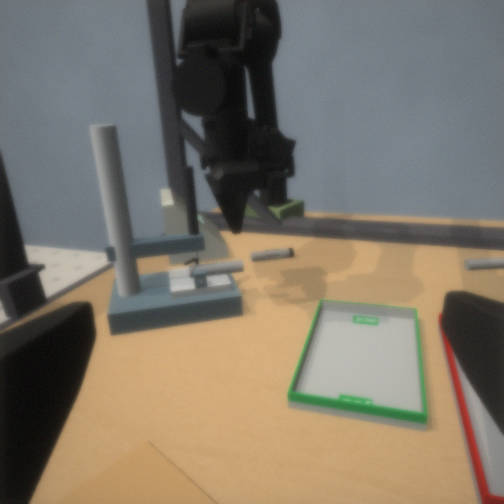

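Scene clock: 195.47 s.
left_arm: end_effector_position=(-0.2714, +0.3155, +0.2026) grip_measured=-0.003 grip_effort_n=14.2 end_effector_quat_wxyz=(-0.678, +0.202, -0.678, -0.200) end_effector_velocity=(-0.001, -0.000, +0.002) end_effector_angular_velocity=(-0.024, -0.014, +0.020) | right_arm: end_effector_position=(+0.1009, -0.3293, +0.2495) grip_measured=+0.985 grip_effort_n=-3.0 end_effector_quat_wxyz=(+0.548, +0.000, +0.000, +0.837) end_effector_velocity=(-0.002, -0.000, +0.000) end_effector_angular_velocity=(-0.005, +0.009, +0.010)
Joint positions: left_arm=[-0.109  1.353  1.099 -1.313 -0.002 -2.537  0.039] | right_arm=[-1.522  1.52   0.169  1.485 -1.573  0.135  0.087]
Joint velocities: left_arm=[-0.017 -0.012 -0.002  0.007 -0.022 -0.037 -0.   ] | right_arm=[ 0.002 -0.007 -0.002 -0.007 -0.007  0.007  0.   ]
Motor temperatures (°C, as the motors report them): left_arm=[28 41 33 29 29 28] | right_arm=[27 33 29 35 30 29]
Heat: left arm: hottest shoulder 41 °C (+5.0 °C/min); right arm: hottest wrist pitch 35 °C (-2.0 °C/min).
Hand target (left_arm): -0.270, +0.319, +0.201; +0.681, -0.201, +0.675, +0.200
Hand target (right_arm): +0.100, -0.330, +0.250; +0.548, -0.000, +0.000, +0.837
Off the commanded pose (left_arm): 0.005 m, 0 deg.
Off the commanded pose (right_arm): 0.001 m, 0 deg.
move: done
camera_calibration (this result's frames):
cam_left_wrist: T_world_to_cam=[[0.552937, -0.832127, 0.0427236, 0.408227], [-0.793726, -0.510434, 0.330842, -0.0896518], [-0.253495, -0.216845, -0.942719, 0.270367], [0, 0, 0, 1]] pos_world=[-0.228347, 0.352564, 0.2671]
cam_right_wrist: T_world_to_cam=[[0.935706, 0.352189, -0.0204088, 0.0288995], [0.105965, -0.335767, -0.935966, 0.135492], [-0.33649, 0.873626, -0.351499, 0.488542], [0, 0, 0, 1]] pos_world=[0.12299, -0.391487, 0.299127]

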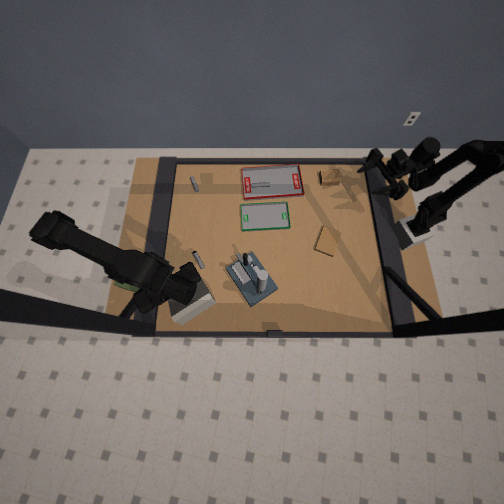

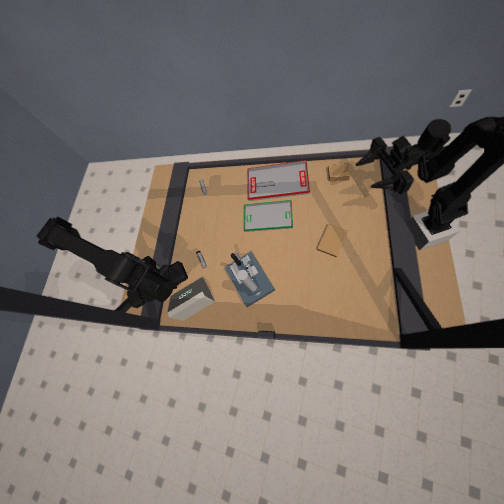

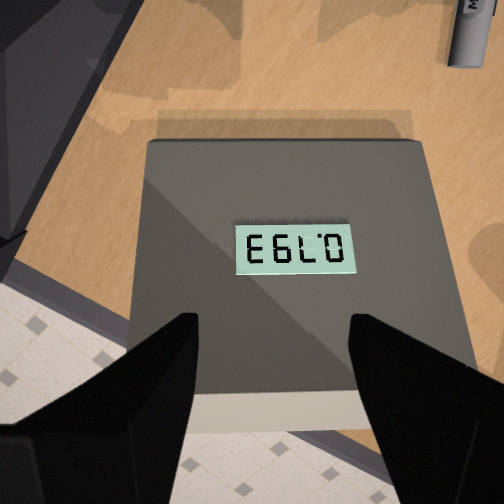

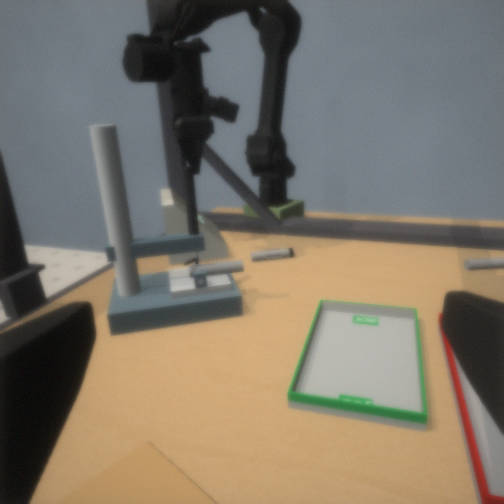

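Scene clock: 196.97 s.
left_arm: end_effector_position=(-0.1159, +0.1304, +0.1618) grip_measured=-0.003 grip_effort_n=14.2 end_effector_quat_wxyz=(-0.677, +0.203, -0.680, -0.198) end_effector_velocity=(+0.002, +0.001, -0.002) end_effector_angular_velocity=(+0.023, -0.003, +0.024) | right_arm: end_effector_position=(+0.1009, -0.3293, +0.2495) grip_measured=+0.985 grip_effort_n=-3.0 end_effector_quat_wxyz=(+0.548, +0.000, +0.000, +0.837) end_effector_velocity=(-0.001, -0.001, -0.002) end_effector_angular_velocity=(-0.013, +0.026, +0.005)
Joint positions: left_arm=[ 0.472  2.039  1.711 -1.236  0.003 -1.955  0.039] | right_arm=[-1.522  1.52   0.169  1.485 -1.573  0.135  0.087]
Joint velocities: left_arm=[ 0.002  0.017  0.017 -0.022 -0.007 -0.022 -0.   ] | right_arm=[-0.002 -0.002 -0.002 -0.022 -0.007  0.007 -0.   ]
Motor temperatures (°C, as the motors report them): left_arm=[28 41 33 29 29 28] | right_arm=[27 33 29 35 30 29]
Heat: left arm: hottest shoulder 41 °C (+5.1 °C/min); right arm: hottest wrist pitch 35 °C (-2.0 °C/min).
Hand target (left_arm): -0.115, +0.128, +0.159; +0.675, -0.201, +0.681, +0.201
Hand target (right_arm): +0.100, -0.330, +0.250; +0.548, -0.000, +0.000, +0.837
Off the commanded pose (left_arm): 0.004 m, 0 deg.
Off the commanded pose (right_arm): 0.001 m, 0 deg.
move: done
camera_calibration (this result's frames):
cam_left_wrist: T_world_to_cam=[[0.552089, -0.832619, 0.0440887, 0.169718], [-0.79339, -0.508347, 0.334837, -0.048038], [-0.256379, -0.219839, -0.941244, 0.231082], [0, 0, 0, 1]] pos_world=[-0.0725681, 0.167692, 0.226107]
cam_right_wrist: T_world_to_cam=[[0.935706, 0.352189, -0.0204088, 0.0288995], [0.105965, -0.335767, -0.935966, 0.135492], [-0.33649, 0.873626, -0.351499, 0.488542], [0, 0, 0, 1]] pos_world=[0.12299, -0.391487, 0.299127]

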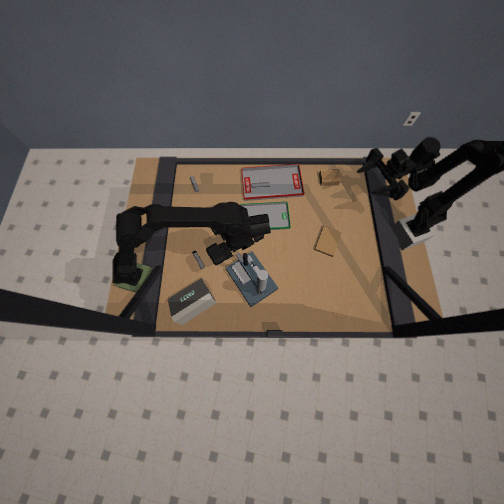

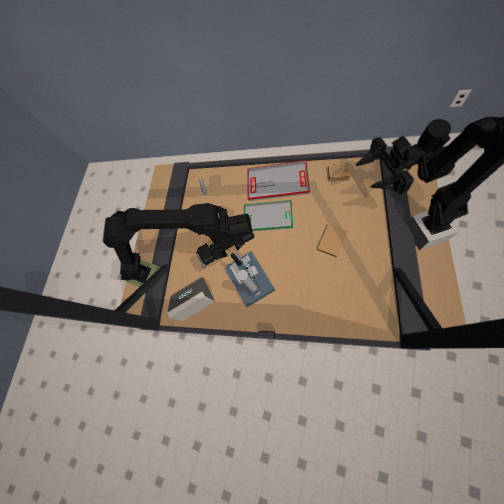

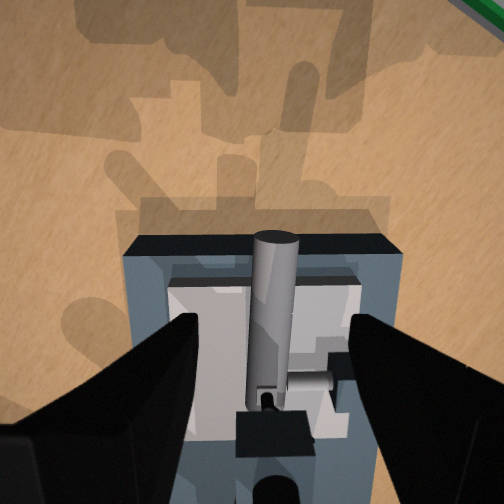

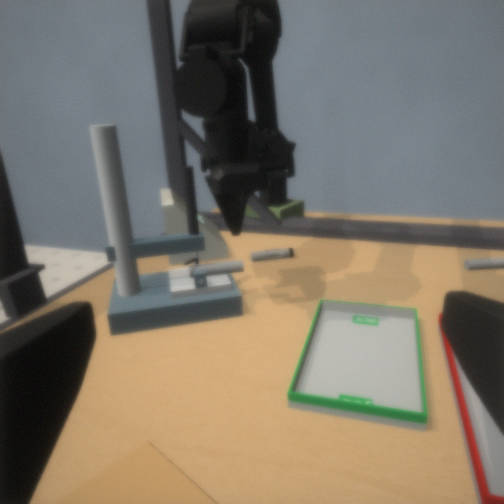

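Scene clock: 198.23 s.
left_arm: end_effector_position=(-0.1150, +0.1258, +0.1024) grip_measured=-0.003 grip_effort_n=14.2 end_effector_quat_wxyz=(-0.676, +0.209, -0.680, -0.193) end_effector_velocity=(-0.001, +0.004, -0.001) end_effector_angular_velocity=(+0.013, -0.005, +0.005) | right_arm: end_effector_position=(+0.1009, -0.3293, +0.2495) grip_measured=+0.985 grip_effort_n=-3.0 end_effector_quat_wxyz=(+0.548, +0.000, +0.000, +0.837) end_effector_velocity=(-0.000, -0.001, +0.000) end_effector_angular_velocity=(+0.007, -0.018, +0.005)
Joint positions: left_arm=[ 0.472  2.089  1.546 -1.004  0.003 -1.956  0.039] | right_arm=[-1.522  1.52   0.169  1.485 -1.573  0.135  0.087]
Joint velocities: left_arm=[-0.002 -0.002 -0.007 -0.007 -0.007 -0.007 -0.   ] | right_arm=[-0.002 -0.002  0.002 -0.007 -0.007 -0.022 -0.   ]
Motor temperatures (°C, as the motors report them): left_arm=[28 41 33 29 29 28] | right_arm=[27 33 29 35 30 29]
Heat: left arm: hottest shoulder 41 °C (+4.0 °C/min); right arm: hottest wrist pitch 35 °C (-2.0 °C/min).
Hand target (left_arm): -0.116, +0.130, +0.094; +0.678, -0.201, +0.678, +0.201
Hand target (right_arm): +0.100, -0.330, +0.250; +0.548, -0.000, +0.000, +0.837
Off the commanded pose (left_arm): 0.009 m, 1 deg.
Off the commanded pose (right_arm): 0.001 m, 0 deg.
move: off_target (left_arm)
camera_calibration (this result's frames):
cam_left_wrist: T_world_to_cam=[[0.552242, -0.831554, 0.0595558, 0.16627], [-0.79427, -0.503084, 0.34065, -0.0311525], [-0.253307, -0.235425, -0.938302, 0.176373], [0, 0, 0, 1]] pos_world=[-0.071888, 0.164113, 0.166201]
cam_right_wrist: T_world_to_cam=[[0.935706, 0.352189, -0.0204088, 0.0288995], [0.105965, -0.335767, -0.935966, 0.135492], [-0.33649, 0.873626, -0.351499, 0.488542], [0, 0, 0, 1]] pos_world=[0.12299, -0.391487, 0.299127]

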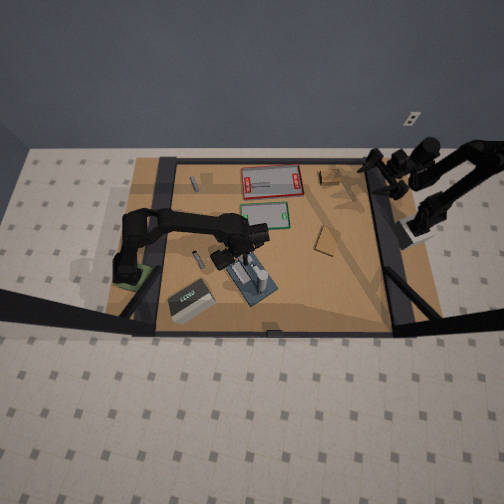

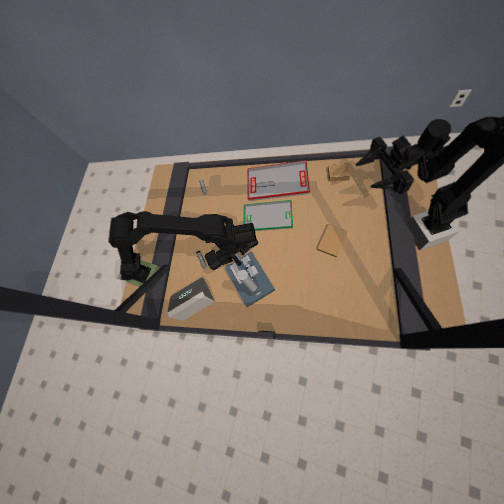

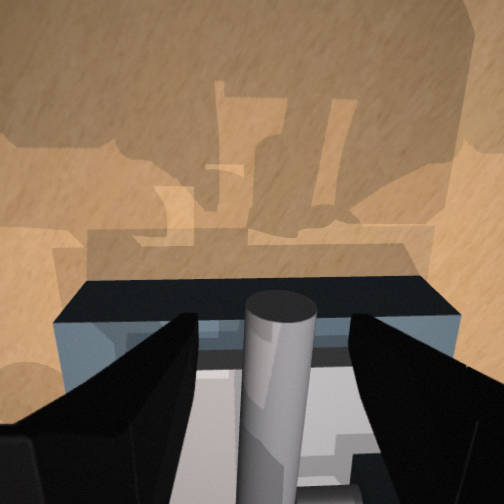

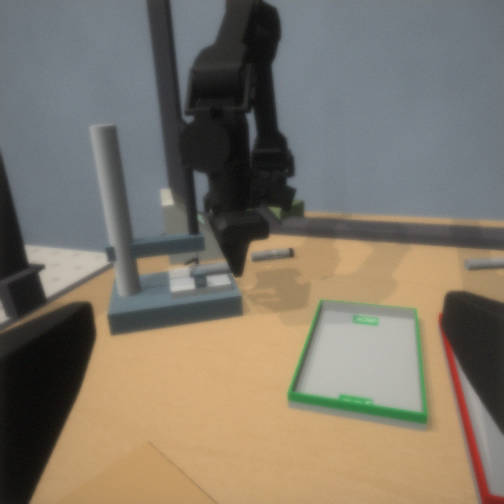

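Scene clock: 198.93 s.
left_arm: end_effector_position=(-0.1152, +0.1261, +0.1024) grip_measured=-0.518 grip_effort_n=-83.5 end_effector_quat_wxyz=(-0.676, +0.208, -0.680, -0.193) end_effector_velocity=(-0.001, +0.005, +0.000) end_effector_angular_velocity=(+0.023, -0.003, +0.020) | right_arm: end_effector_position=(+0.1009, -0.3293, +0.2495) grip_measured=+0.985 grip_effort_n=-3.0 end_effector_quat_wxyz=(+0.548, +0.000, +0.000, +0.837) end_effector_velocity=(+0.002, +0.000, +0.001) end_effector_angular_velocity=(+0.015, -0.031, -0.010)
Joint positions: left_arm=[ 0.471  2.089  1.546 -1.006  0.003 -1.956  0.014] | right_arm=[-1.522  1.52   0.169  1.485 -1.573  0.135  0.087]
Joint velocities: left_arm=[-0.002 -0.002 -0.002 -0.022 -0.007 -0.022 -0.   ] | right_arm=[-0.002 -0.002  0.002  0.007  0.007 -0.022 -0.   ]
Motor temperatures (°C, as the motors report them): left_arm=[28 41 33 29 29 28] | right_arm=[27 33 29 34 30 29]
Heat: left arm: hottest shoulder 41 °C (+4.1 °C/min); right arm: hottest wrist pitch 34 °C (-3.0 °C/min).
Hand target (left_arm): -0.116, +0.129, +0.096; +0.678, -0.201, +0.678, +0.201
Hand target (right_arm): +0.100, -0.330, +0.250; +0.548, -0.000, +0.000, +0.837
Off the commanded pose (left_arm): 0.007 m, 1 deg.
Off the commanded pose (right_arm): 0.001 m, 0 deg.
move: done
camera_calibration (this result's frames):
cam_left_wrist: T_world_to_cam=[[0.551946, -0.831874, 0.0577986, 0.166898], [-0.794339, -0.503418, 0.339994, -0.0310373], [-0.253736, -0.23357, -0.93865, 0.176149], [0, 0, 0, 1]] pos_world=[-0.0720776, 0.164357, 0.166248]
cam_right_wrist: T_world_to_cam=[[0.935706, 0.352189, -0.0204088, 0.0288995], [0.105965, -0.335767, -0.935966, 0.135492], [-0.33649, 0.873626, -0.351499, 0.488542], [0, 0, 0, 1]] pos_world=[0.12299, -0.391487, 0.299127]

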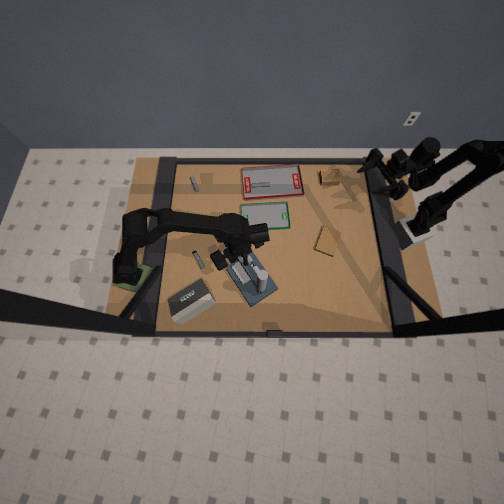

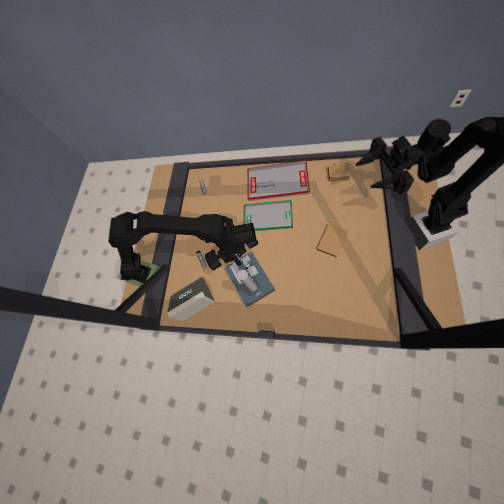

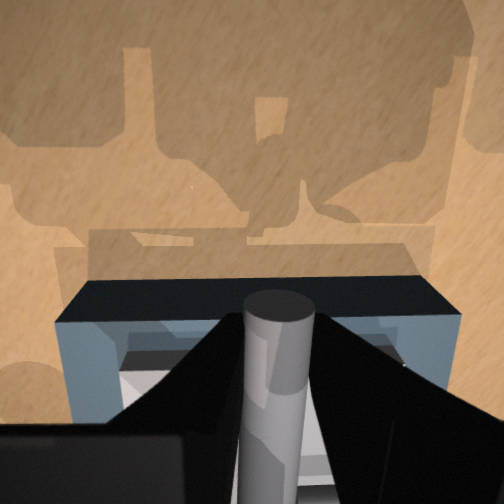

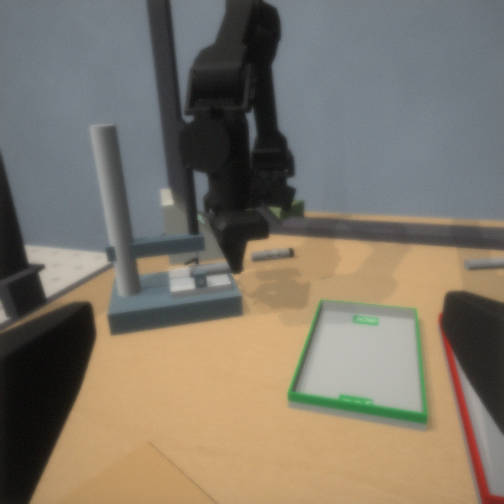

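Scene clock: 200.00 s.
left_arm: end_effector_position=(-0.1317, +0.1515, +0.1013) grip_measured=-0.518 grip_effort_n=-83.5 end_effector_quat_wxyz=(-0.676, +0.205, -0.679, -0.199) end_effector_velocity=(-0.001, +0.006, +0.000) end_effector_angular_velocity=(+0.013, -0.005, +0.005) | right_arm: end_effector_position=(+0.1009, -0.3293, +0.2495) grip_measured=+0.985 grip_effort_n=-4.0 end_effector_quat_wxyz=(+0.548, +0.000, +0.000, +0.837) end_effector_velocity=(-0.002, -0.000, +0.000) end_effector_angular_velocity=(+0.001, -0.005, +0.010)
Joint positions: left_arm=[ 0.44   1.999  1.406 -0.969  0.003 -1.992  0.014] | right_arm=[-1.522  1.52   0.169  1.485 -1.573  0.135  0.087]
Joint velocities: left_arm=[-0.002 -0.012 -0.017 -0.007 -0.007 -0.007  0.   ] | right_arm=[ 0.002 -0.007 -0.002 -0.007 -0.007 -0.007 -0.   ]
Motor temperatures (°C, as the motors report them): left_arm=[28 41 33 29 29 28] | right_arm=[27 33 29 34 30 29]
Heat: left arm: hottest shoulder 41 °C (+4.0 °C/min); right arm: hottest wrist pitch 34 °C (-3.0 °C/min).
Hand target (left_arm): -0.134, +0.156, +0.100; +0.678, -0.201, +0.678, +0.201
Hand target (right_arm): +0.100, -0.330, +0.250; +0.548, -0.000, +0.000, +0.837
Off the commanded pose (left_arm): 0.005 m, 1 deg.
Off the commanded pose (right_arm): 0.001 m, 0 deg.
move: done
camera_calibration (this result's frames):
cam_left_wrist: T_world_to_cam=[[0.556174, -0.829757, 0.0466199, 0.198542], [-0.791166, -0.511465, 0.335351, -0.0289085], [-0.254416, -0.223398, -0.940939, 0.175502], [0, 0, 0, 1]] pos_world=[-0.0886445, 0.189162, 0.165575]
cam_right_wrist: T_world_to_cam=[[0.935706, 0.352189, -0.0204088, 0.0288995], [0.105965, -0.335767, -0.935966, 0.135492], [-0.33649, 0.873626, -0.351499, 0.488542], [0, 0, 0, 1]] pos_world=[0.12299, -0.391487, 0.299127]

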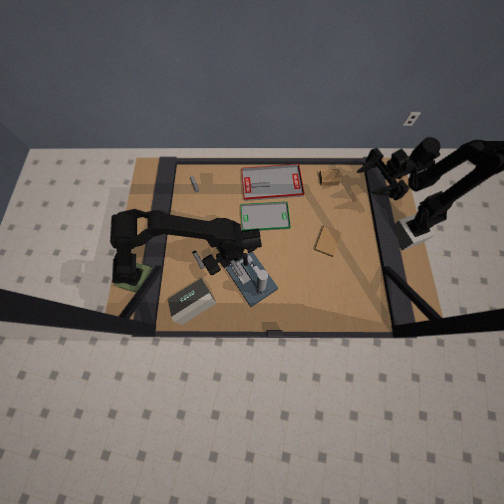

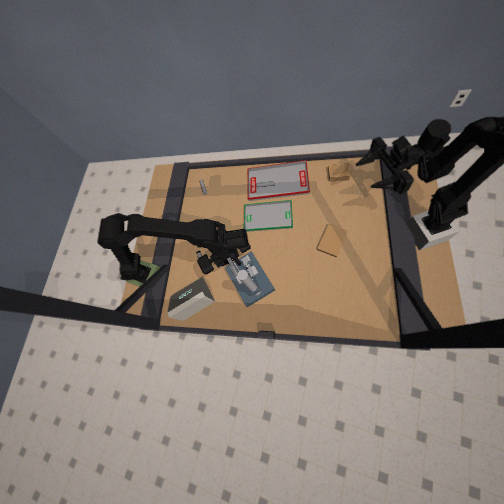

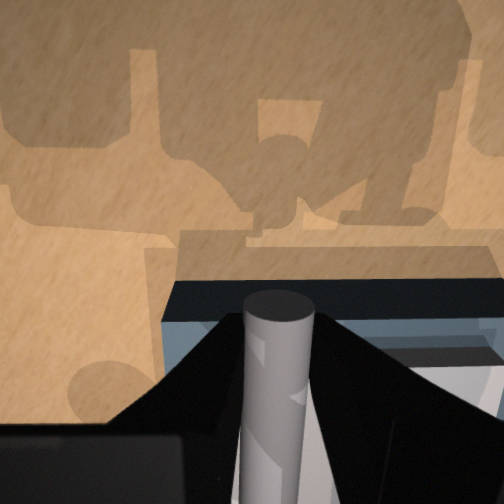

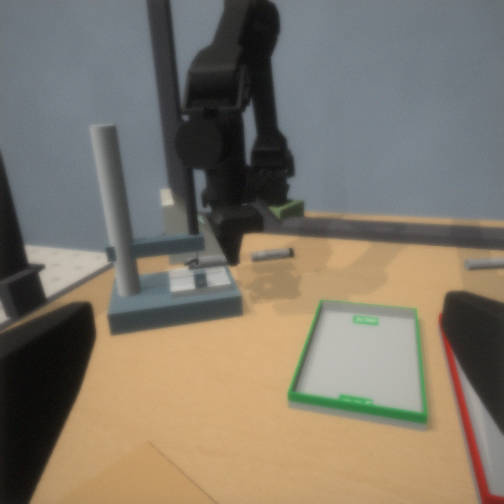

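Scene clock: 200.90 s.
left_arm: end_effector_position=(-0.1225, +0.1726, +0.1426) grip_measured=-0.518 grip_effort_n=-83.5 end_effector_quat_wxyz=(-0.678, +0.193, -0.678, -0.208) end_effector_velocity=(-0.000, +0.003, +0.001) end_effector_angular_velocity=(+0.018, -0.004, +0.005) | right_arm: end_effector_position=(+0.1009, -0.3293, +0.2495) grip_measured=+0.985 grip_effort_n=-3.5 end_effector_quat_wxyz=(+0.548, +0.000, +0.000, +0.837) end_effector_velocity=(-0.002, -0.000, -0.001) end_effector_angular_velocity=(+0.003, -0.009, +0.010)
Joint positions: left_arm=[ 0.475  1.91   1.451 -1.134  0.003 -1.951  0.014] | right_arm=[-1.522  1.52   0.169  1.485 -1.573  0.135  0.087]
Joint velocities: left_arm=[-0.002  0.002  0.007 -0.022 -0.007 -0.007  0.   ] | right_arm=[ 0.002  0.002 -0.002 -0.007 -0.007 -0.022 -0.   ]
Motor temperatures (°C, as the motors report them): left_arm=[28 41 33 29 29 28] | right_arm=[27 33 29 34 30 29]
Heat: left arm: hottest shoulder 41 °C (+4.1 °C/min); right arm: hottest wrist pitch 34 °C (-3.0 °C/min).
Hand target (left_arm): -0.120, +0.170, +0.150; +0.678, -0.201, +0.678, +0.201
Hand target (right_arm): +0.100, -0.330, +0.250; +0.548, -0.000, +0.000, +0.837
Off the commanded pose (left_arm): 0.008 m, 1 deg.
Off the commanded pose (right_arm): 0.001 m, 0 deg.
move: done
camera_calibration (this result's frames):
cam_left_wrist: T_world_to_cam=[[0.551914, -0.833708, 0.0179581, 0.213254], [-0.792021, -0.517335, 0.324141, -0.0222045], [-0.260949, -0.193121, -0.945838, 0.21602], [0, 0, 0, 1]] pos_world=[-0.0789145, 0.208023, 0.207687]
cam_right_wrist: T_world_to_cam=[[0.935706, 0.352189, -0.0204088, 0.0288995], [0.105965, -0.335767, -0.935966, 0.135492], [-0.33649, 0.873626, -0.351499, 0.488542], [0, 0, 0, 1]] pos_world=[0.12299, -0.391487, 0.299127]

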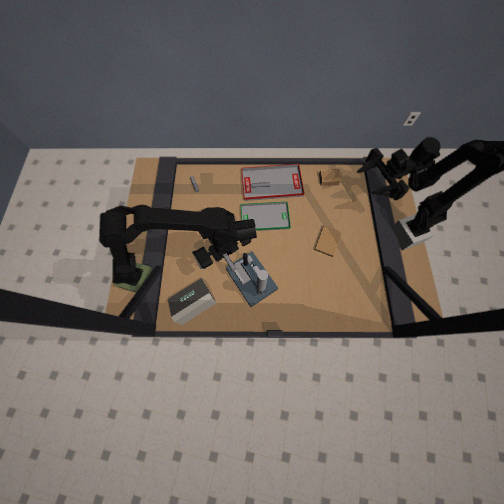

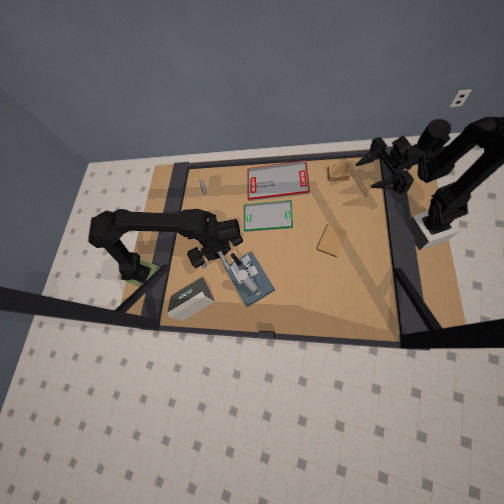

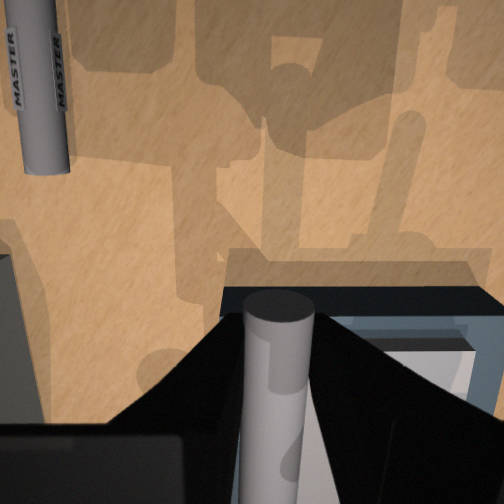

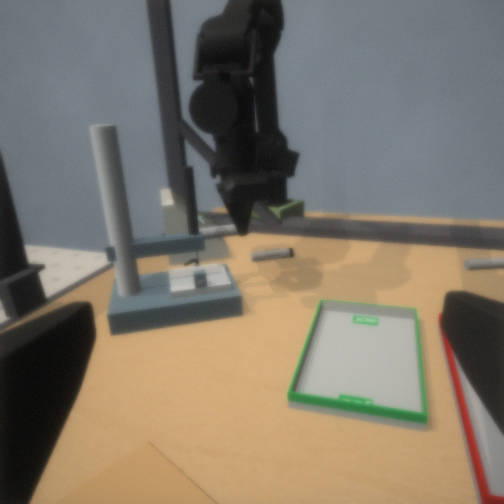

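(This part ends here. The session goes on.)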